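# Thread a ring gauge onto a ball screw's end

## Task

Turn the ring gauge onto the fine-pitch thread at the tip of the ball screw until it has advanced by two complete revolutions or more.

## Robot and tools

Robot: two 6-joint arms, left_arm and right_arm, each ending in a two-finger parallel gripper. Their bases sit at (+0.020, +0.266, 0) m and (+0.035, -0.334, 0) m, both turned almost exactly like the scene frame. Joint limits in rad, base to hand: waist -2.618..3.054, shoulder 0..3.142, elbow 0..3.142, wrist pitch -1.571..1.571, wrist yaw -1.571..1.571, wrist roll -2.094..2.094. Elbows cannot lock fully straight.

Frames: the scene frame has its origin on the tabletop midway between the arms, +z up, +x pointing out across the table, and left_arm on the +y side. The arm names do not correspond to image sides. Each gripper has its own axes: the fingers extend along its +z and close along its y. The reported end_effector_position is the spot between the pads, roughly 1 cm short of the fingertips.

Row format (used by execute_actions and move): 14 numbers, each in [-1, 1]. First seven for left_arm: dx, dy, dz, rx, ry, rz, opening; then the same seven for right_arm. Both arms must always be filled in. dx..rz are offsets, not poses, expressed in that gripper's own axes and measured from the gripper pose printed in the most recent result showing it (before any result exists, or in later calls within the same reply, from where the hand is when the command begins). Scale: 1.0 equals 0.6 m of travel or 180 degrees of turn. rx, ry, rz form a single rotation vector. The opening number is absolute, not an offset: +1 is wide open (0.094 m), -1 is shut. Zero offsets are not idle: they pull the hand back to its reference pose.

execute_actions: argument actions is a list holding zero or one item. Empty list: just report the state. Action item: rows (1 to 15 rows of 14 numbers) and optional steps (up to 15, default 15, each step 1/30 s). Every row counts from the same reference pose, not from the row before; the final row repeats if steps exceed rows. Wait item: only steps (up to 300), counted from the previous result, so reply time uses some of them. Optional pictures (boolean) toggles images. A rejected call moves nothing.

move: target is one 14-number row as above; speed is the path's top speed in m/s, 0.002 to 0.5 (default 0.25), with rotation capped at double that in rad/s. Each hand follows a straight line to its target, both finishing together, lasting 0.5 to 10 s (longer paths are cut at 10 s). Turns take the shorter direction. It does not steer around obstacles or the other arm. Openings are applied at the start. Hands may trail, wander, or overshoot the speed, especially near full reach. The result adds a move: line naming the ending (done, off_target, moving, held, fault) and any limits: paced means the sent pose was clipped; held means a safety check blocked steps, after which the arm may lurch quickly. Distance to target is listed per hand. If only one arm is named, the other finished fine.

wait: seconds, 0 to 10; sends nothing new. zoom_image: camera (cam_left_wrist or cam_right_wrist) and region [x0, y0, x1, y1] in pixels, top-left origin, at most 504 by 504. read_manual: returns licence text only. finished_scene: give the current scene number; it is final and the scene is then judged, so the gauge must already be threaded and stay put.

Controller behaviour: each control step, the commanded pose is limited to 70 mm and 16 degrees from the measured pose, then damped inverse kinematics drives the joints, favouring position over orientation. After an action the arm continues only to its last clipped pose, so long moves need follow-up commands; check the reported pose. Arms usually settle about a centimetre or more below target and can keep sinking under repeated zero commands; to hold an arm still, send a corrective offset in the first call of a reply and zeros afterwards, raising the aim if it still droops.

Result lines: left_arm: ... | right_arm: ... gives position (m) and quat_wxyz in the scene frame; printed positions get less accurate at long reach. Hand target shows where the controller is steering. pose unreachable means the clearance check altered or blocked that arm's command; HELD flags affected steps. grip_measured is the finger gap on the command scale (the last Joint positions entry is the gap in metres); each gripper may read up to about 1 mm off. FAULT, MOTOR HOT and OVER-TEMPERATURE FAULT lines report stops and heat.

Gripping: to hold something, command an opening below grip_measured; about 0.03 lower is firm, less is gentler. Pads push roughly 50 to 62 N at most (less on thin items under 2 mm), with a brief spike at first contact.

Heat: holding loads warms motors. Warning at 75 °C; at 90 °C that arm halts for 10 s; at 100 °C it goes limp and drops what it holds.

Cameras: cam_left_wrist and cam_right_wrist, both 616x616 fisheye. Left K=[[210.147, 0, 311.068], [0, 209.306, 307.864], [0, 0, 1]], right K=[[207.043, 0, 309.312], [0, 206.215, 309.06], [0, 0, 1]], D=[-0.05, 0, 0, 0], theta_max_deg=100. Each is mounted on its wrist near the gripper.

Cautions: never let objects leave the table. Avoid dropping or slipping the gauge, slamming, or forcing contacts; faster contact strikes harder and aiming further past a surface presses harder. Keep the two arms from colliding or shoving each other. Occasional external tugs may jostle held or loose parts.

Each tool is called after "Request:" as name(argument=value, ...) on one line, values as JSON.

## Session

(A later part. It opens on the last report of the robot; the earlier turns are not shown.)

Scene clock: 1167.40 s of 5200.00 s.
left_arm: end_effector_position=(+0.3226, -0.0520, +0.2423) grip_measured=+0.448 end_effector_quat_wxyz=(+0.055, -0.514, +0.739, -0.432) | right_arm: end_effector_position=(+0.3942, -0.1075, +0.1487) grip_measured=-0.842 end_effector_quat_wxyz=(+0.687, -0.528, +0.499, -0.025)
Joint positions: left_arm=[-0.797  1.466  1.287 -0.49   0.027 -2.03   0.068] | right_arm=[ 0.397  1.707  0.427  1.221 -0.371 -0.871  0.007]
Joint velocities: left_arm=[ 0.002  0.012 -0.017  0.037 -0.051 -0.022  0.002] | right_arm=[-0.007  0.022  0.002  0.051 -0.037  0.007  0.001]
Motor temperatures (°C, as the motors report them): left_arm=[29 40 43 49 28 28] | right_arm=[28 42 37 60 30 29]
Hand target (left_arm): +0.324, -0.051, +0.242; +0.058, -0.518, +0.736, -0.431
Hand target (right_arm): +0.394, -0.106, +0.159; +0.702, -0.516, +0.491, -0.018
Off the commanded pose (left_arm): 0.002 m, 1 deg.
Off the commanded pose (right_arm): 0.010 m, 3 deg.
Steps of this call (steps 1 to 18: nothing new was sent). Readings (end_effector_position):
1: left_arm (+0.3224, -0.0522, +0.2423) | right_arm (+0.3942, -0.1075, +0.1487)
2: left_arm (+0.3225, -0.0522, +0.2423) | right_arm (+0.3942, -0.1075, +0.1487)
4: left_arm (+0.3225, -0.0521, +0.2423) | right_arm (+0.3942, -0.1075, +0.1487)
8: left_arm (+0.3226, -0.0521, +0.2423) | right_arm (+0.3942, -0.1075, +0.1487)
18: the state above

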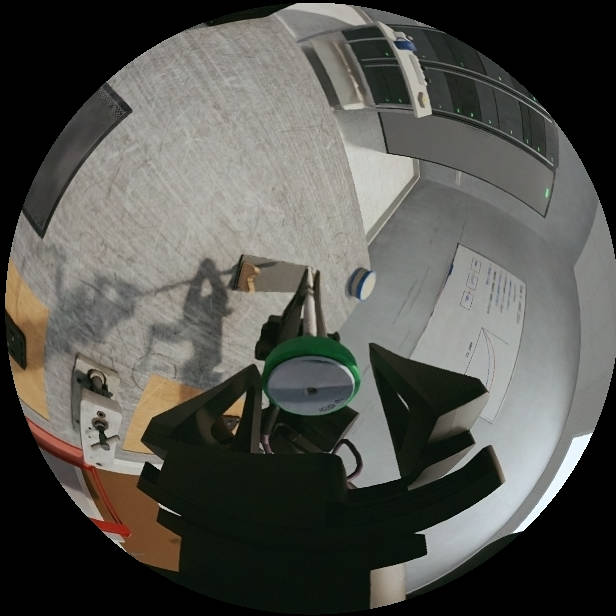

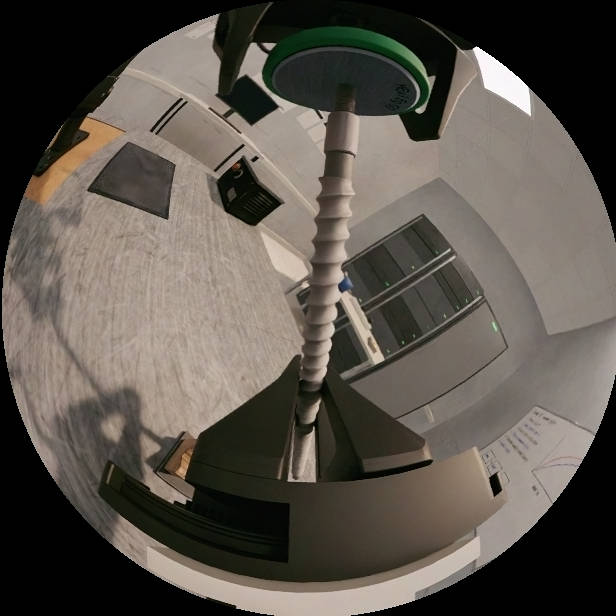

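Request:
execute_actions(actions=[{"rows": [[0,0,0,0,0,0,0.3,-0.013,-0.0114,-0.0002,0.0083,-0.0107,0.004,-0.88],[0,0,0,0,0,0,0.22,-0.013,-0.0114,-0.0002,0.0083,-0.0107,0.004,-0.88],[0,0,0,0,0,0,0.16,-0.013,-0.0114,-0.0002,0.0083,-0.0107,0.004,-0.88],[0,0,0,0,0,0,0.13,-0.013,-0.0114,-0.0002,0.0083,-0.0107,0.004,-0.88],[0,0,0,0,0,0,0.11,-0.013,-0.0114,-0.0002,0.0083,-0.0107,0.004,-0.88],[0,0,0,0,0,0,0.095,-0.013,-0.0114,-0.0002,0.0083,-0.0107,0.004,-0.88],[0,0,0,0,0,0,0.085,-0.013,-0.0114,-0.0002,0.0083,-0.0107,0.004,-0.88],[0,0,0,0,0,0,0.075,-0.013,-0.0114,-0.0002,0.0083,-0.0107,0.004,-0.88],[0,0,0,0,0,0,0.065,-0.013,-0.0114,-0.0002,0.0083,-0.0107,0.004,-0.88],[0,0,0,0,0,0,0.05,-0.013,-0.0114,-0.0002,0.0083,-0.0107,0.004,-0.88]], "steps": 15}], pictures=false)

Request:
execute_actions(actions=[{"rows": [[0,0,0.006,0,0,0.03,0.05,-0.0139,-0.0107,-0.0002,0.0076,-0.0116,0.004,-0.88],[0,0,0.010,0,0,0.06,0.05,-0.0139,-0.0107,-0.0002,0.0076,-0.0116,0.004,-0.88],[0,0,0.010,0,0,0.3,0.05,-0.0139,-0.0107,-0.0002,0.0076,-0.0116,0.004,-0.88]], "steps": 15}], pictures=false)

Request:
execute_actions(actions=[{"rows": [[0,0,0.010,0,0,0.3,0.05,-0.0139,-0.0107,-0.0002,0.0076,-0.0116,0.004,-0.88]], "steps": 15}], pictures=false)

Request:
execute_actions(actions=[{"rows": [[0,0,0.010,0,0,0.3,0.05,-0.0139,-0.0107,-0.0002,0.0076,-0.0116,0.004,-0.88]], "steps": 15}], pictures=false)

Request:
execute_actions(actions=[{"rows": [[0,0,0.010,0,0,0.3,0.05,-0.0139,-0.0107,-0.0002,0.0076,-0.0116,0.004,-0.88]], "steps": 15}], pictures=false)

Request:
execute_actions(actions=[{"rows": [[0,0,0.010,0,0,0.3,0.05,-0.0139,-0.0107,-0.0002,0.0076,-0.0116,0.004,-0.88]], "steps": 15}], pictures=false)

Request:
execute_actions(actions=[{"rows": [[0,0,0.010,0,0,0.24,0.05,-0.0139,-0.0107,-0.0002,0.0076,-0.0116,0.004,-0.88]], "steps": 15}], pictures=false)

Request:
wait(seconds=0.6)

Request:
zoom_image(camera="cam_right_wrist", region=[300, 60, 390, 150])

Request:
zoom_image(camera="cam_right_wrist", region=[270, 100, 390, 400])

Scene clock: 1189.07 s of 5200.00 s.
left_arm: end_effector_position=(+0.3225, -0.0522, +0.2424) grip_measured=+0.079 end_effector_quat_wxyz=(+0.055, -0.514, +0.739, -0.432) | right_arm: end_effector_position=(+0.3943, -0.1076, +0.1487) grip_measured=-0.842 end_effector_quat_wxyz=(+0.687, -0.527, +0.500, -0.024)
Joint positions: left_arm=[-0.797  1.466  1.287 -0.49   0.029 -2.03   0.051] | right_arm=[ 0.397  1.707  0.427  1.221 -0.371 -0.869  0.007]
Joint velocities: left_arm=[ 0.002 -0.017 -0.022 -0.022 -0.11   0.007  0.001] | right_arm=[ 0.002  0.002 -0.007 -0.022  0.022 -0.022 -0.   ]
Motor temperatures (°C, as the motors report them): left_arm=[29 40 43 49 28 28] | right_arm=[28 42 37 60 30 29]
Hand target (left_arm): +0.323, -0.052, +0.242; +0.055, -0.514, +0.739, -0.432
Hand target (right_arm): +0.394, -0.106, +0.159; +0.702, -0.516, +0.491, -0.018
Off the commanded pose (left_arm): 0.000 m, 0 deg.
Off the commanded pose (right_arm): 0.010 m, 3 deg.
Steps of this call (steps 1 to 90: nothing new was sent; then 18.17 s passed at rest; steps 91 to 105: all 15 steps of this action). Readings (end_effector_position):
91: left_arm (+0.3226, -0.0520, +0.2423) | right_arm (+0.3942, -0.1075, +0.1487)
92: left_arm (+0.3226, -0.0520, +0.2423) | right_arm (+0.3942, -0.1075, +0.1487)
94: left_arm (+0.3227, -0.0521, +0.2424) | right_arm (+0.3942, -0.1075, +0.1487)
98: left_arm (+0.3225, -0.0522, +0.2424) | right_arm (+0.3943, -0.1076, +0.1487)
105: the state above

Scene clock: 1189.57 s of 5200.00 s.
left_arm: end_effector_position=(+0.3226, -0.0523, +0.2425) grip_measured=+0.079 end_effector_quat_wxyz=(+0.184, -0.264, +0.860, -0.396) | right_arm: end_effector_position=(+0.3943, -0.1076, +0.1487) grip_measured=-0.842 end_effector_quat_wxyz=(+0.687, -0.527, +0.500, -0.024)
Joint positions: left_arm=[-0.797  1.466  1.287 -0.489  0.029 -1.411  0.051] | right_arm=[ 0.397  1.707  0.427  1.221 -0.371 -0.868  0.007]
Joint velocities: left_arm=[-0.017 -0.007 -0.012 -0.022  0.066  1.341 -0.001] | right_arm=[ 0.002 -0.002 -0.002 -0.066  0.007  0.022 -0.   ]
Motor temperatures (°C, as the motors report them): left_arm=[29 40 43 49 28 28] | right_arm=[28 42 37 60 30 29]
Hand target (left_arm): +0.326, -0.056, +0.239; +0.227, -0.175, +0.883, -0.372
Hand target (right_arm): +0.393, -0.106, +0.159; +0.702, -0.517, +0.490, -0.016
Off the commanded pose (left_arm): 0.006 m, 19 deg; orientation clipped at the last step of the last action.
Off the commanded pose (right_arm): 0.011 m, 3 deg.
Steps of this call (steps 1 to 15: all 15 steps of this action). Readings (end_effector_position):
1: left_arm (+0.3225, -0.0522, +0.2424) | right_arm (+0.3943, -0.1076, +0.1487)
2: left_arm (+0.3225, -0.0522, +0.2424) | right_arm (+0.3943, -0.1076, +0.1487)
4: left_arm (+0.3226, -0.0522, +0.2425) | right_arm (+0.3943, -0.1076, +0.1487)
8: left_arm (+0.3226, -0.0522, +0.2425) | right_arm (+0.3943, -0.1076, +0.1487)
15: the state above

Scene clock: 1190.07 s of 5200.00 s.
left_arm: end_effector_position=(+0.3227, -0.0524, +0.2428) grip_measured=+0.079 end_effector_quat_wxyz=(+0.305, +0.036, +0.899, -0.313) | right_arm: end_effector_position=(+0.3943, -0.1076, +0.1487) grip_measured=-0.842 end_effector_quat_wxyz=(+0.687, -0.527, +0.500, -0.024)
Joint positions: left_arm=[-0.797  1.466  1.287 -0.488  0.029 -0.735  0.051] | right_arm=[ 0.397  1.707  0.427  1.221 -0.371 -0.868  0.007]
Joint velocities: left_arm=[ 0.002  0.002  0.017 -0.051  0.007  1.282 -0.001] | right_arm=[-0.007 -0.022  0.002 -0.007  0.037 -0.037 -0.   ]
Motor temperatures (°C, as the motors report them): left_arm=[29 40 43 49 28 28] | right_arm=[28 42 37 60 30 29]
Hand target (left_arm): +0.326, -0.056, +0.239; +0.337, +0.128, +0.891, -0.276
Hand target (right_arm): +0.393, -0.106, +0.159; +0.702, -0.516, +0.491, -0.016
Off the commanded pose (left_arm): 0.006 m, 15 deg; orientation clipped at the last step of the last action.
Off the commanded pose (right_arm): 0.011 m, 3 deg.
Steps of this call (steps 1 to 15: all 15 steps of this action). Readings (end_effector_position):
1: left_arm (+0.3226, -0.0523, +0.2425) | right_arm (+0.3943, -0.1076, +0.1487)
2: left_arm (+0.3226, -0.0523, +0.2425) | right_arm (+0.3943, -0.1076, +0.1487)
4: left_arm (+0.3226, -0.0523, +0.2426) | right_arm (+0.3943, -0.1076, +0.1487)
8: left_arm (+0.3226, -0.0523, +0.2426) | right_arm (+0.3943, -0.1076, +0.1487)
15: the state above

Scene clock: 1190.57 s of 5200.00 s.
left_arm: end_effector_position=(+0.3223, -0.0528, +0.2428) grip_measured=+0.079 end_effector_quat_wxyz=(+0.391, +0.334, +0.835, -0.194) | right_arm: end_effector_position=(+0.3942, -0.1075, +0.1487) grip_measured=-0.842 end_effector_quat_wxyz=(+0.687, -0.527, +0.500, -0.024)
Joint positions: left_arm=[-0.797  1.466  1.287 -0.488  0.032 -0.057  0.051] | right_arm=[ 0.397  1.707  0.427  1.221 -0.371 -0.868  0.007]
Joint velocities: left_arm=[ 0.002 -0.002  0.007 -0.125  0.022  1.326 -0.001] | right_arm=[ 0.007 -0.017  0.012  0.022 -0.066 -0.022  0.001]
Motor temperatures (°C, as the motors report them): left_arm=[29 40 44 49 28 28] | right_arm=[28 42 37 60 30 29]
Hand target (left_arm): +0.326, -0.056, +0.239; +0.410, +0.417, +0.797, -0.148
Hand target (right_arm): +0.393, -0.106, +0.159; +0.702, -0.517, +0.490, -0.016
Off the commanded pose (left_arm): 0.006 m, 15 deg; orientation clipped at the last step of the last action.
Off the commanded pose (right_arm): 0.010 m, 3 deg.
Steps of this call (steps 1 to 15: all 15 steps of this action). Readings (end_effector_position):
1: left_arm (+0.3227, -0.0524, +0.2428) | right_arm (+0.3943, -0.1076, +0.1487)
2: left_arm (+0.3227, -0.0524, +0.2428) | right_arm (+0.3943, -0.1076, +0.1487)
4: left_arm (+0.3227, -0.0525, +0.2428) | right_arm (+0.3942, -0.1075, +0.1487)
8: left_arm (+0.3226, -0.0525, +0.2428) | right_arm (+0.3942, -0.1075, +0.1487)
15: the state above

Scene clock: 1191.07 s of 5200.00 s.
left_arm: end_effector_position=(+0.3216, -0.0534, +0.2428) grip_measured=+0.079 end_effector_quat_wxyz=(+0.433, +0.592, +0.677, -0.057) | right_arm: end_effector_position=(+0.3943, -0.1075, +0.1493) grip_measured=-0.842 end_effector_quat_wxyz=(+0.688, -0.528, +0.498, -0.025)
Joint positions: left_arm=[-0.797  1.466  1.287 -0.488  0.037  0.617  0.051] | right_arm=[ 0.397  1.707  0.427  1.223 -0.371 -0.872  0.007]
Joint velocities: left_arm=[ 0.017 -0.012 -0.007 -0.022 -0.037  1.297 -0.   ] | right_arm=[ 0.007 -0.007 -0.002 -0.051 -0.022  0.007  0.001]
Motor temperatures (°C, as the motors report them): left_arm=[29 40 44 49 28 28] | right_arm=[28 42 37 60 30 29]
Hand target (left_arm): +0.325, -0.056, +0.239; +0.436, +0.658, +0.614, -0.006
Hand target (right_arm): +0.393, -0.106, +0.159; +0.702, -0.517, +0.490, -0.016
Off the commanded pose (left_arm): 0.006 m, 15 deg; orientation clipped at the last step of the last action.
Off the commanded pose (right_arm): 0.010 m, 3 deg.
Steps of this call (steps 1 to 15: all 15 steps of this action). Readings (end_effector_position):
1: left_arm (+0.3223, -0.0528, +0.2428) | right_arm (+0.3942, -0.1075, +0.1487)
2: left_arm (+0.3222, -0.0529, +0.2428) | right_arm (+0.3942, -0.1075, +0.1487)
4: left_arm (+0.3221, -0.0530, +0.2428) | right_arm (+0.3942, -0.1075, +0.1488)
8: left_arm (+0.3219, -0.0532, +0.2428) | right_arm (+0.3942, -0.1075, +0.1490)
15: the state above

Scene clock: 1191.57 s of 5200.00 s.
left_arm: end_effector_position=(+0.3213, -0.0529, +0.2420) grip_measured=+0.078 end_effector_quat_wxyz=(+0.426, +0.782, +0.447, +0.088) | right_arm: end_effector_position=(+0.3947, -0.1079, +0.1500) grip_measured=-0.842 end_effector_quat_wxyz=(+0.689, -0.529, +0.495, -0.031)
Joint positions: left_arm=[-0.797  1.466  1.287 -0.492  0.036  1.284  0.051] | right_arm=[ 0.397  1.707  0.427  1.227 -0.367 -0.883  0.007]
Joint velocities: left_arm=[ 0.007  0.007  0.012 -0.066 -0.022  1.282 -0.001] | right_arm=[ 0.007  0.002  0.002 -0.037  0.022 -0.022  0.001]
Motor temperatures (°C, as the motors report them): left_arm=[29 39 44 49 28 28] | right_arm=[28 42 37 60 30 29]
Hand target (left_arm): +0.325, -0.057, +0.239; +0.414, +0.823, +0.364, +0.136
Hand target (right_arm): +0.393, -0.106, +0.160; +0.702, -0.517, +0.489, -0.018
Off the commanded pose (left_arm): 0.006 m, 16 deg; orientation clipped at the last step of the last action.
Off the commanded pose (right_arm): 0.010 m, 3 deg.
Steps of this call (steps 1 to 15: all 15 steps of this action). Readings (end_effector_position):
1: left_arm (+0.3216, -0.0535, +0.2428) | right_arm (+0.3943, -0.1076, +0.1495)
2: left_arm (+0.3215, -0.0534, +0.2427) | right_arm (+0.3944, -0.1077, +0.1496)
4: left_arm (+0.3215, -0.0534, +0.2426) | right_arm (+0.3945, -0.1077, +0.1498)
8: left_arm (+0.3213, -0.0532, +0.2423) | right_arm (+0.3946, -0.1078, +0.1499)
15: the state above

Scene clock: 1192.07 s of 5200.00 s.
left_arm: end_effector_position=(+0.3218, -0.0523, +0.2419) grip_measured=+0.078 end_effector_quat_wxyz=(+0.377, +0.882, +0.184, +0.217) | right_arm: end_effector_position=(+0.3952, -0.1084, +0.1506) grip_measured=-0.842 end_effector_quat_wxyz=(+0.689, -0.529, +0.494, -0.034)
Joint positions: left_arm=[-0.797  1.466  1.287 -0.492  0.032  1.914  0.051] | right_arm=[ 0.397  1.707  0.427  1.229 -0.364 -0.888  0.007]
Joint velocities: left_arm=[-0.007  0.012  0.012  0.022  0.007  0.667  0.001] | right_arm=[-0.017  0.002 -0.007  0.051 -0.051 -0.022 -0.001]
Motor temperatures (°C, as the motors report them): left_arm=[29 39 44 49 28 28] | right_arm=[28 42 37 60 30 29]
Hand target (left_arm): +0.324, -0.056, +0.238; +0.364, +0.891, +0.132, +0.238
Hand target (right_arm): +0.394, -0.106, +0.160; +0.703, -0.519, +0.486, -0.023
Off the commanded pose (left_arm): 0.006 m, 7 deg.
Off the commanded pose (right_arm): 0.010 m, 3 deg.
Steps of this call (steps 1 to 15: all 15 steps of this action). Readings (end_effector_position):
1: left_arm (+0.3213, -0.0528, +0.2419) | right_arm (+0.3948, -0.1080, +0.1501)
2: left_arm (+0.3214, -0.0527, +0.2419) | right_arm (+0.3949, -0.1081, +0.1502)
4: left_arm (+0.3215, -0.0526, +0.2419) | right_arm (+0.3950, -0.1082, +0.1504)
8: left_arm (+0.3217, -0.0524, +0.2419) | right_arm (+0.3951, -0.1083, +0.1506)
15: the state above

Scene clock: 1192.67 s of 5200.00 s.
left_arm: end_effector_position=(+0.3218, -0.0523, +0.2419) grip_measured=+0.078 end_effector_quat_wxyz=(+0.365, +0.890, +0.140, +0.236) | right_arm: end_effector_position=(+0.3952, -0.1084, +0.1506) grip_measured=-0.842 end_effector_quat_wxyz=(+0.689, -0.529, +0.494, -0.034)
Joint positions: left_arm=[-0.797  1.466  1.287 -0.492  0.032  2.013  0.051] | right_arm=[ 0.397  1.707  0.427  1.229 -0.364 -0.888  0.007]
Joint velocities: left_arm=[ 0.007 -0.002 -0.002 -0.081  0.051 -0.022 -0.   ] | right_arm=[-0.002  0.002  0.002 -0.037 -0.051 -0.022 -0.001]
Motor temperatures (°C, as the motors report them): left_arm=[29 39 44 49 28 28] | right_arm=[28 42 37 60 30 29]
Hand target (left_arm): +0.324, -0.056, +0.238; +0.364, +0.891, +0.132, +0.238
Hand target (right_arm): +0.394, -0.106, +0.160; +0.703, -0.519, +0.486, -0.023
Off the commanded pose (left_arm): 0.006 m, 1 deg.
Off the commanded pose (right_arm): 0.010 m, 3 deg.
Steps of this call (steps 1 to 18: nothing new was sent). Readings (end_effector_position):
1: left_arm (+0.3218, -0.0523, +0.2419) | right_arm (+0.3952, -0.1084, +0.1506)
2: left_arm (+0.3218, -0.0523, +0.2419) | right_arm (+0.3952, -0.1084, +0.1506)
4: left_arm (+0.3218, -0.0523, +0.2419) | right_arm (+0.3952, -0.1084, +0.1506)
8: left_arm (+0.3218, -0.0523, +0.2419) | right_arm (+0.3952, -0.1084, +0.1506)
18: the state above

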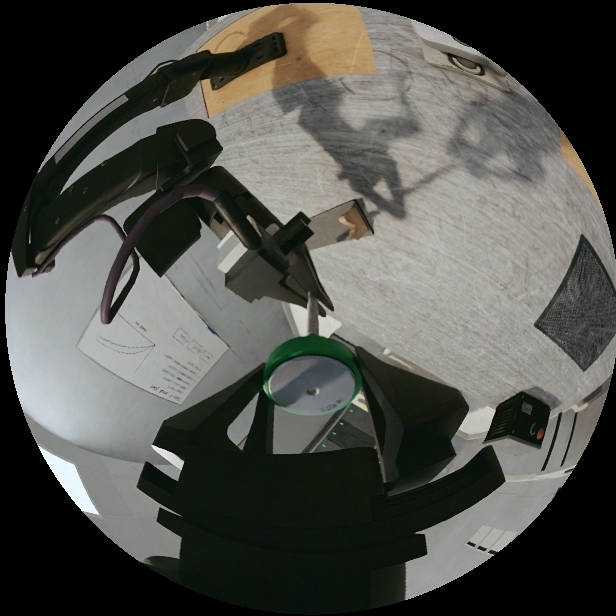

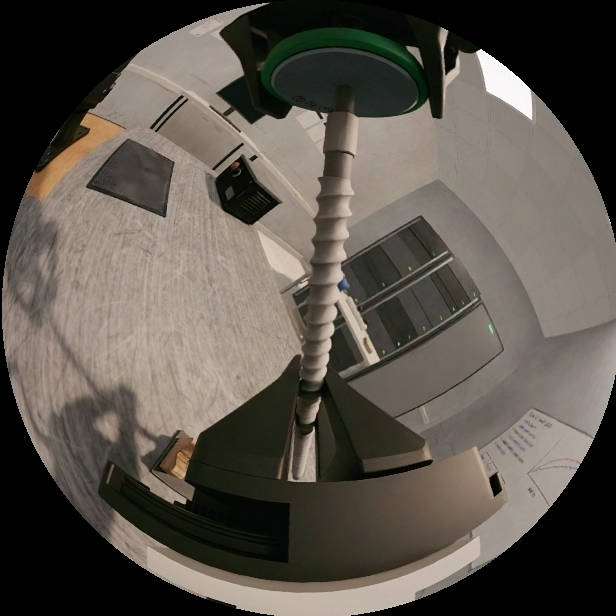

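Region (300, 60, 390, 150) of cam_right_wrist's 616x616 image, scaled by 5.600, with more detail than that image has.

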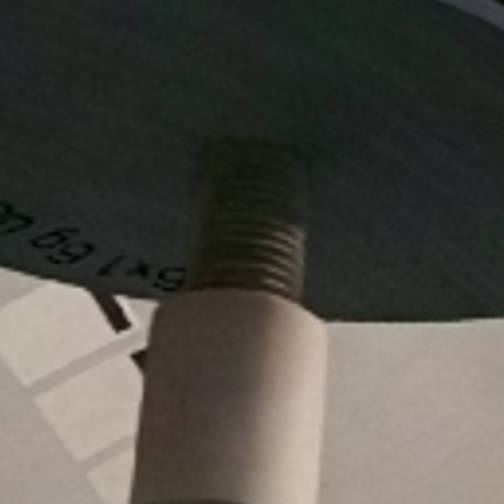

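Region (270, 100, 390, 400) of cam_right_wrist's 616x616 image, scaled by 1.680, with more detail than that image has; it fills the left 202 columns of this view, and the rest is white.

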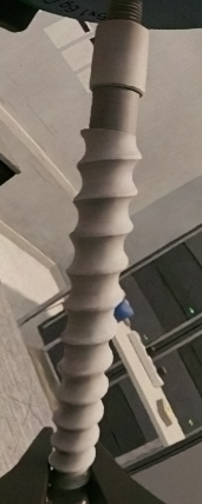

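Request:
execute_actions(actions=[{"rows": [[0,0,0,0,0,0,0.45,-0.013,-0.0114,-0.0002,0.0083,-0.0107,0.004,-0.88],[0,0,0,0,0,0,0.45,-0.013,-0.0114,-0.0002,0.0083,-0.0107,0.004,-0.88],[0,0,0,0,0,0,0.45,-0.013,-0.0114,-0.0002,0.0083,-0.0107,0.004,-0.88],[0,0,0,0,0,0,0.45,-0.0155,-0.0094,-0.0002,0.0062,-0.0134,0.0086,-0.88]], "steps": 8}], pictures=false)

Request:
execute_actions(actions=[{"rows": [[0,0,0,0,0,-0.03,0.45,-0.0145,-0.0102,-0.0002,0.007,-0.0123,0.007,-0.88],[0,0,0,0,0,-0.06,0.45,-0.0145,-0.0102,-0.0002,0.007,-0.0123,0.007,-0.88],[0,0,0,0,0,-0.3,0.45,-0.0145,-0.0102,-0.0002,0.007,-0.0123,0.007,-0.88]], "steps": 15}], pictures=false)

Request:
execute_actions(actions=[{"rows": [[0,0,0,0,0,-0.3,0.45,-0.013,-0.0114,-0.0002,0.0083,-0.0107,0.004,-0.88]], "steps": 15}], pictures=false)

Request:
execute_actions(actions=[{"rows": [[0,0,0,0,0,-0.3,0.45,-0.013,-0.0114,-0.0002,0.0083,-0.0107,0.004,-0.88]], "steps": 15}], pictures=false)

Request:
execute_actions(actions=[{"rows": [[0,0,0,0,0,-0.3,0.45,-0.013,-0.0114,-0.0002,0.0083,-0.0107,0.004,-0.88]], "steps": 15}], pictures=false)

Request:
execute_actions(actions=[{"rows": [[0,0,0,0,0,-0.3,0.45,-0.013,-0.0114,-0.0002,0.0083,-0.0107,0.004,-0.88]], "steps": 15}], pictures=false)

Request:
execute_actions(actions=[{"rows": [[0,0,0,0,0,-0.21,0.45,-0.013,-0.0114,-0.0002,0.0083,-0.0107,0.004,-0.88]], "steps": 15}], pictures=false)

Request:
execute_actions(actions=[{"rows": [[-0.008,-0.004,0,0.004,-0.008,-0.014,0.45,-0.013,-0.0114,-0.0002,0.0083,-0.0107,0.004,-0.88],[-0.0156,-0.0077,0,0.0081,-0.0168,-0.014,0.45,-0.013,-0.0114,-0.0002,0.0083,-0.0107,0.004,-0.88]], "steps": 15}], pictures=false)

Request:
wait(seconds=0.6)

Request:
zoom_image(camera="cam_left_wrist", region=[220, 280, 400, 460])

Scene clock: 1222.50 s of 5200.00 s.
left_arm: end_effector_position=(+0.3222, -0.0526, +0.2425) grip_measured=+0.448 end_effector_quat_wxyz=(+0.366, +0.889, +0.139, +0.237) | right_arm: end_effector_position=(+0.3945, -0.1076, +0.1505) grip_measured=-0.842 end_effector_quat_wxyz=(+0.689, -0.529, +0.494, -0.030)
Joint positions: left_arm=[-0.797  1.466  1.287 -0.489  0.032  2.014  0.068] | right_arm=[ 0.397  1.707  0.427  1.228 -0.37  -0.88   0.007]
Joint velocities: left_arm=[-0.002  0.002  0.012  0.007  0.007 -0.066  0.001] | right_arm=[ 0.007 -0.017 -0.002 -0.022 -0.066  0.066 -0.001]
Motor temperatures (°C, as the motors report them): left_arm=[29 39 44 50 28 28] | right_arm=[28 42 37 60 30 29]
Hand target (left_arm): +0.322, -0.052, +0.242; +0.365, +0.890, +0.140, +0.236
Hand target (right_arm): +0.393, -0.106, +0.161; +0.704, -0.517, +0.486, -0.019
Off the commanded pose (left_arm): 0.001 m, 0 deg.
Off the commanded pose (right_arm): 0.011 m, 3 deg.
Steps of this call (steps 1 to 90: nothing new was sent; then 26.57 s passed at rest; steps 91 to 98: all 8 steps of this action). Readings (end_effector_position):
91: left_arm (+0.3218, -0.0522, +0.2418) | right_arm (+0.3953, -0.1084, +0.1506)
92: left_arm (+0.3219, -0.0524, +0.2420) | right_arm (+0.3952, -0.1084, +0.1505)
94: left_arm (+0.3221, -0.0525, +0.2423) | right_arm (+0.3951, -0.1082, +0.1505)
98: the state above

Scene clock: 1223.00 s of 5200.00 s.
left_arm: end_effector_position=(+0.3218, -0.0532, +0.2427) grip_measured=+0.448 end_effector_quat_wxyz=(+0.422, +0.803, +0.405, +0.111) | right_arm: end_effector_position=(+0.3940, -0.1071, +0.1505) grip_measured=-0.842 end_effector_quat_wxyz=(+0.689, -0.528, +0.495, -0.026)
Joint positions: left_arm=[-0.797  1.466  1.287 -0.488  0.035  1.388  0.068] | right_arm=[ 0.397  1.707  0.427  1.228 -0.374 -0.875  0.007]
Joint velocities: left_arm=[-0.007  0.012 -0.012 -0.051 -0.007 -1.311 -0.   ] | right_arm=[-0.007 -0.007 -0.002 -0.007  0.007 -0.051  0.001]
Motor temperatures (°C, as the motors report them): left_arm=[29 39 44 50 28 28] | right_arm=[28 42 37 60 30 29]
Hand target (left_arm): +0.322, -0.053, +0.242; +0.432, +0.757, +0.486, +0.064
Hand target (right_arm): +0.393, -0.106, +0.161; +0.704, -0.517, +0.487, -0.018
Off the commanded pose (left_arm): 0.001 m, 18 deg; orientation clipped at the last step of the last action.
Off the commanded pose (right_arm): 0.010 m, 3 deg.
Steps of this call (steps 1 to 15: all 15 steps of this action). Readings (end_effector_position):
1: left_arm (+0.3222, -0.0526, +0.2425) | right_arm (+0.3944, -0.1075, +0.1505)
2: left_arm (+0.3222, -0.0526, +0.2425) | right_arm (+0.3943, -0.1074, +0.1505)
4: left_arm (+0.3221, -0.0527, +0.2426) | right_arm (+0.3942, -0.1073, +0.1505)
8: left_arm (+0.3219, -0.0530, +0.2426) | right_arm (+0.3940, -0.1071, +0.1505)
15: the state above

Scene clock: 1223.50 s of 5200.00 s.
left_arm: end_effector_position=(+0.3212, -0.0537, +0.2427) grip_measured=+0.448 end_effector_quat_wxyz=(+0.435, +0.621, +0.650, -0.039) | right_arm: end_effector_position=(+0.3940, -0.1071, +0.1505) grip_measured=-0.842 end_effector_quat_wxyz=(+0.689, -0.528, +0.495, -0.026)
Joint positions: left_arm=[-0.797  1.466  1.287 -0.488  0.04   0.705  0.068] | right_arm=[ 0.397  1.707  0.427  1.228 -0.374 -0.875  0.007]
Joint velocities: left_arm=[-0.012 -0.027  0.007  0.007 -0.022 -1.37  -0.001] | right_arm=[ 0.012  0.007  0.002  0.007 -0.037  0.007 -0.   ]
Motor temperatures (°C, as the motors report them): left_arm=[29 39 44 50 28 28] | right_arm=[28 42 37 60 30 29]
Hand target (left_arm): +0.322, -0.053, +0.243; +0.428, +0.551, +0.711, -0.086
Hand target (right_arm): +0.393, -0.106, +0.161; +0.704, -0.517, +0.486, -0.020
Off the commanded pose (left_arm): 0.001 m, 15 deg; orientation clipped at the last step of the last action.
Off the commanded pose (right_arm): 0.010 m, 3 deg.
Steps of this call (steps 1 to 15: all 15 steps of this action). Readings (end_effector_position):
1: left_arm (+0.3218, -0.0532, +0.2427) | right_arm (+0.3940, -0.1071, +0.1505)
2: left_arm (+0.3217, -0.0532, +0.2427) | right_arm (+0.3940, -0.1071, +0.1505)
4: left_arm (+0.3216, -0.0534, +0.2427) | right_arm (+0.3940, -0.1071, +0.1505)
8: left_arm (+0.3214, -0.0535, +0.2427) | right_arm (+0.3940, -0.1071, +0.1505)
15: the state above

Scene clock: 1224.00 s of 5200.00 s.
left_arm: end_effector_position=(+0.3204, -0.0545, +0.2428) grip_measured=+0.448 end_effector_quat_wxyz=(+0.395, +0.367, +0.821, -0.186) | right_arm: end_effector_position=(+0.3940, -0.1071, +0.1505) grip_measured=-0.842 end_effector_quat_wxyz=(+0.689, -0.528, +0.495, -0.026)
Joint positions: left_arm=[-0.797  1.466  1.287 -0.488  0.046  0.018  0.068] | right_arm=[ 0.397  1.707  0.427  1.228 -0.374 -0.875  0.007]
Joint velocities: left_arm=[ 0.002 -0.007 -0.007 -0.125  0.007 -1.311 -0.001] | right_arm=[ 0.002 -0.002 -0.012 -0.037 -0.051  0.022 -0.001]
Motor temperatures (°C, as the motors report them): left_arm=[29 39 44 50 28 28] | right_arm=[28 42 37 60 30 29]
Hand target (left_arm): +0.321, -0.054, +0.243; +0.374, +0.281, +0.855, -0.227
Hand target (right_arm): +0.393, -0.106, +0.161; +0.704, -0.517, +0.486, -0.020
Off the commanded pose (left_arm): 0.001 m, 15 deg; orientation clipped at the last step of the last action.
Off the commanded pose (right_arm): 0.010 m, 3 deg.
Steps of this call (steps 1 to 15: all 15 steps of this action). Readings (end_effector_position):
1: left_arm (+0.3212, -0.0537, +0.2427) | right_arm (+0.3940, -0.1071, +0.1505)
2: left_arm (+0.3211, -0.0538, +0.2427) | right_arm (+0.3940, -0.1071, +0.1505)
4: left_arm (+0.3210, -0.0539, +0.2427) | right_arm (+0.3940, -0.1071, +0.1505)
8: left_arm (+0.3207, -0.0542, +0.2427) | right_arm (+0.3940, -0.1071, +0.1505)
15: the state above

Scene clock: 1224.50 s of 5200.00 s.
left_arm: end_effector_position=(+0.3191, -0.0556, +0.2428) grip_measured=+0.448 end_effector_quat_wxyz=(+0.306, +0.069, +0.897, -0.312) | right_arm: end_effector_position=(+0.3940, -0.1071, +0.1505) grip_measured=-0.842 end_effector_quat_wxyz=(+0.689, -0.528, +0.495, -0.026)
Joint positions: left_arm=[-0.797  1.466  1.287 -0.488  0.056 -0.674  0.068] | right_arm=[ 0.397  1.707  0.427  1.228 -0.374 -0.875  0.007]
Joint velocities: left_arm=[ 0.002 -0.022  0.012  0.081 -0.007 -1.37  -0.001] | right_arm=[ 0.007 -0.002 -0.002  0.022  0.022 -0.081 -0.   ]
Motor temperatures (°C, as the motors report them): left_arm=[29 39 44 50 28 28] | right_arm=[28 42 37 60 30 29]
Hand target (left_arm): +0.320, -0.054, +0.243; +0.272, -0.024, +0.899, -0.342
Hand target (right_arm): +0.393, -0.106, +0.161; +0.704, -0.517, +0.486, -0.020
Off the commanded pose (left_arm): 0.002 m, 14 deg; orientation clipped at the last step of the last action.
Off the commanded pose (right_arm): 0.010 m, 3 deg.
Steps of this call (steps 1 to 15: all 15 steps of this action). Readings (end_effector_position):
1: left_arm (+0.3203, -0.0545, +0.2428) | right_arm (+0.3940, -0.1071, +0.1505)
2: left_arm (+0.3202, -0.0546, +0.2428) | right_arm (+0.3940, -0.1071, +0.1505)
4: left_arm (+0.3200, -0.0548, +0.2428) | right_arm (+0.3940, -0.1071, +0.1505)
8: left_arm (+0.3195, -0.0552, +0.2428) | right_arm (+0.3940, -0.1071, +0.1505)
15: the state above

Scene clock: 1225.00 s of 5200.00 s.
left_arm: end_effector_position=(+0.3174, -0.0571, +0.2429) grip_measured=+0.448 end_effector_quat_wxyz=(+0.176, -0.238, +0.867, -0.400) | right_arm: end_effector_position=(+0.3940, -0.1071, +0.1505) grip_measured=-0.842 end_effector_quat_wxyz=(+0.689, -0.528, +0.495, -0.026)
Joint positions: left_arm=[-0.797  1.466  1.287 -0.488  0.068 -1.37   0.068] | right_arm=[ 0.397  1.707  0.427  1.228 -0.374 -0.875  0.007]
Joint velocities: left_arm=[-0.017 -0.007 -0.012 -0.007  0.037 -1.341  0.   ] | right_arm=[ 0.022  0.012 -0.012 -0.037 -0.037 -0.022  0.   ]
Motor temperatures (°C, as the motors report them): left_arm=[29 39 44 50 28 28] | right_arm=[28 42 37 60 30 29]
Hand target (left_arm): +0.319, -0.056, +0.243; +0.135, -0.327, +0.838, -0.416
Hand target (right_arm): +0.393, -0.106, +0.161; +0.704, -0.517, +0.486, -0.020
Off the commanded pose (left_arm): 0.002 m, 14 deg; orientation clipped at the last step of the last action.
Off the commanded pose (right_arm): 0.010 m, 3 deg.
Steps of this call (steps 1 to 15: all 15 steps of this action). Readings (end_effector_position):
1: left_arm (+0.3190, -0.0557, +0.2428) | right_arm (+0.3940, -0.1071, +0.1505)
2: left_arm (+0.3188, -0.0558, +0.2428) | right_arm (+0.3940, -0.1071, +0.1505)
4: left_arm (+0.3185, -0.0561, +0.2428) | right_arm (+0.3940, -0.1071, +0.1505)
8: left_arm (+0.3179, -0.0567, +0.2429) | right_arm (+0.3940, -0.1071, +0.1505)
15: the state above

Scene clock: 1225.50 s of 5200.00 s.
left_arm: end_effector_position=(+0.3162, -0.0582, +0.2430) grip_measured=+0.448 end_effector_quat_wxyz=(+0.049, -0.477, +0.762, -0.435) | right_arm: end_effector_position=(+0.3940, -0.1071, +0.1505) grip_measured=-0.842 end_effector_quat_wxyz=(+0.689, -0.528, +0.495, -0.026)
Joint positions: left_arm=[-0.797  1.466  1.287 -0.488  0.077 -1.957  0.068] | right_arm=[ 0.397  1.707  0.427  1.228 -0.374 -0.875  0.007]
Joint velocities: left_arm=[-0.007 -0.007 -0.002 -0.081  0.007 -0.491  0.   ] | right_arm=[ 0.007  0.007  0.002 -0.007  0.081 -0.051  0.   ]
Motor temperatures (°C, as the motors report them): left_arm=[29 39 44 50 28 28] | right_arm=[28 42 37 60 30 29]
Hand target (left_arm): +0.317, -0.057, +0.243; +0.037, -0.505, +0.744, -0.436
Hand target (right_arm): +0.393, -0.106, +0.161; +0.704, -0.517, +0.486, -0.020
Off the commanded pose (left_arm): 0.002 m, 4 deg.
Off the commanded pose (right_arm): 0.010 m, 3 deg.
Steps of this call (steps 1 to 15: all 15 steps of this action). Readings (end_effector_position):
1: left_arm (+0.3173, -0.0572, +0.2429) | right_arm (+0.3940, -0.1071, +0.1505)
2: left_arm (+0.3171, -0.0574, +0.2429) | right_arm (+0.3940, -0.1071, +0.1505)
4: left_arm (+0.3167, -0.0577, +0.2429) | right_arm (+0.3940, -0.1071, +0.1505)
8: left_arm (+0.3162, -0.0581, +0.2430) | right_arm (+0.3940, -0.1071, +0.1505)
15: the state above

Scene clock: 1226.00 s of 5200.00 s.
left_arm: end_effector_position=(+0.3230, -0.0530, +0.2435) grip_measured=+0.448 end_effector_quat_wxyz=(+0.063, -0.499, +0.747, -0.434) | right_arm: end_effector_position=(+0.3940, -0.1071, +0.1505) grip_measured=-0.842 end_effector_quat_wxyz=(+0.689, -0.528, +0.495, -0.026)
Joint positions: left_arm=[-0.797  1.466  1.287 -0.484  0.03  -1.994  0.068] | right_arm=[ 0.397  1.707  0.427  1.228 -0.374 -0.875  0.007]
Joint velocities: left_arm=[-0.007  0.007  0.007 -0.037 -0.007 -0.007 -0.001] | right_arm=[-0.012 -0.012 -0.017 -0.022  0.007 -0.007 -0.   ]
Motor temperatures (°C, as the motors report them): left_arm=[29 39 44 50 28 28] | right_arm=[28 42 37 60 30 29]
Hand target (left_arm): +0.324, -0.052, +0.243; +0.066, -0.504, +0.744, -0.433
Hand target (right_arm): +0.393, -0.106, +0.161; +0.704, -0.517, +0.486, -0.020
Off the commanded pose (left_arm): 0.002 m, 1 deg.
Off the commanded pose (right_arm): 0.010 m, 3 deg.
Steps of this call (steps 1 to 15: all 15 steps of this action). Readings (end_effector_position):
1: left_arm (+0.3165, -0.0579, +0.2430) | right_arm (+0.3940, -0.1071, +0.1505)
2: left_arm (+0.3174, -0.0572, +0.2431) | right_arm (+0.3940, -0.1071, +0.1505)
4: left_arm (+0.3196, -0.0556, +0.2432) | right_arm (+0.3940, -0.1071, +0.1505)
8: left_arm (+0.3217, -0.0539, +0.2434) | right_arm (+0.3940, -0.1071, +0.1505)
15: the state above

Scene clock: 1226.60 s of 5200.00 s.
left_arm: end_effector_position=(+0.3232, -0.0527, +0.2435) grip_measured=+0.448 end_effector_quat_wxyz=(+0.063, -0.500, +0.747, -0.434) | right_arm: end_effector_position=(+0.3940, -0.1071, +0.1505) grip_measured=-0.842 end_effector_quat_wxyz=(+0.689, -0.528, +0.495, -0.026)
Joint positions: left_arm=[-0.797  1.466  1.287 -0.484  0.028 -1.995  0.068] | right_arm=[ 0.397  1.707  0.427  1.228 -0.374 -0.875  0.007]
Joint velocities: left_arm=[-0.017  0.007 -0.012 -0.007 -0.051  0.007  0.001] | right_arm=[ 0.007 -0.012 -0.002 -0.066 -0.007 -0.037 -0.   ]
Motor temperatures (°C, as the motors report them): left_arm=[29 39 44 50 28 28] | right_arm=[28 42 37 60 30 29]
Hand target (left_arm): +0.324, -0.052, +0.243; +0.066, -0.504, +0.744, -0.433
Hand target (right_arm): +0.393, -0.106, +0.161; +0.704, -0.517, +0.486, -0.020
Off the commanded pose (left_arm): 0.002 m, 1 deg.
Off the commanded pose (right_arm): 0.010 m, 3 deg.
Steps of this call (steps 1 to 18: nothing new was sent). Readings (end_effector_position):
1: left_arm (+0.3230, -0.0529, +0.2435) | right_arm (+0.3940, -0.1071, +0.1505)
2: left_arm (+0.3231, -0.0529, +0.2435) | right_arm (+0.3940, -0.1071, +0.1505)
4: left_arm (+0.3231, -0.0528, +0.2435) | right_arm (+0.3940, -0.1071, +0.1505)
8: left_arm (+0.3232, -0.0528, +0.2435) | right_arm (+0.3940, -0.1071, +0.1505)
18: the state above

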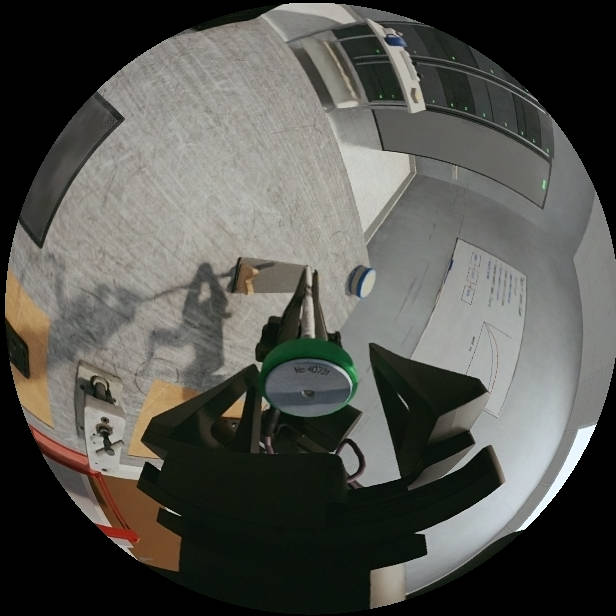

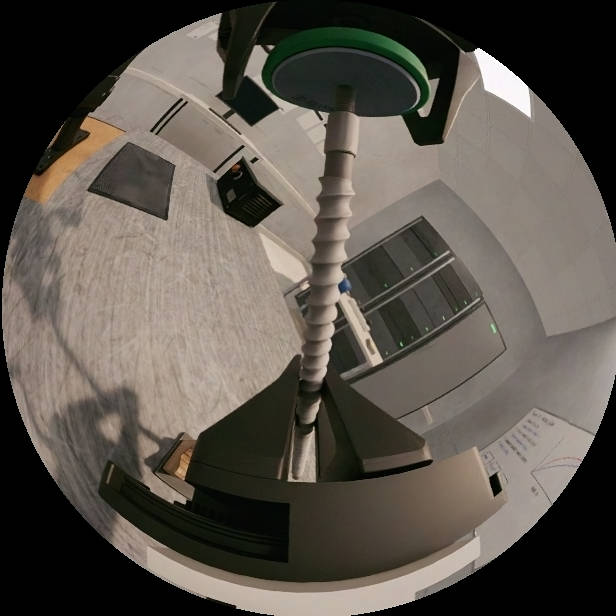

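Region (220, 280, 400, 460) of cam_left_wrist's 616x616 image, scaled by 2.800, with more detail than that image has.

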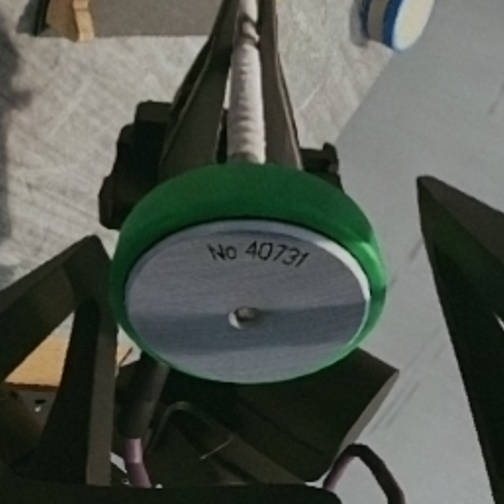

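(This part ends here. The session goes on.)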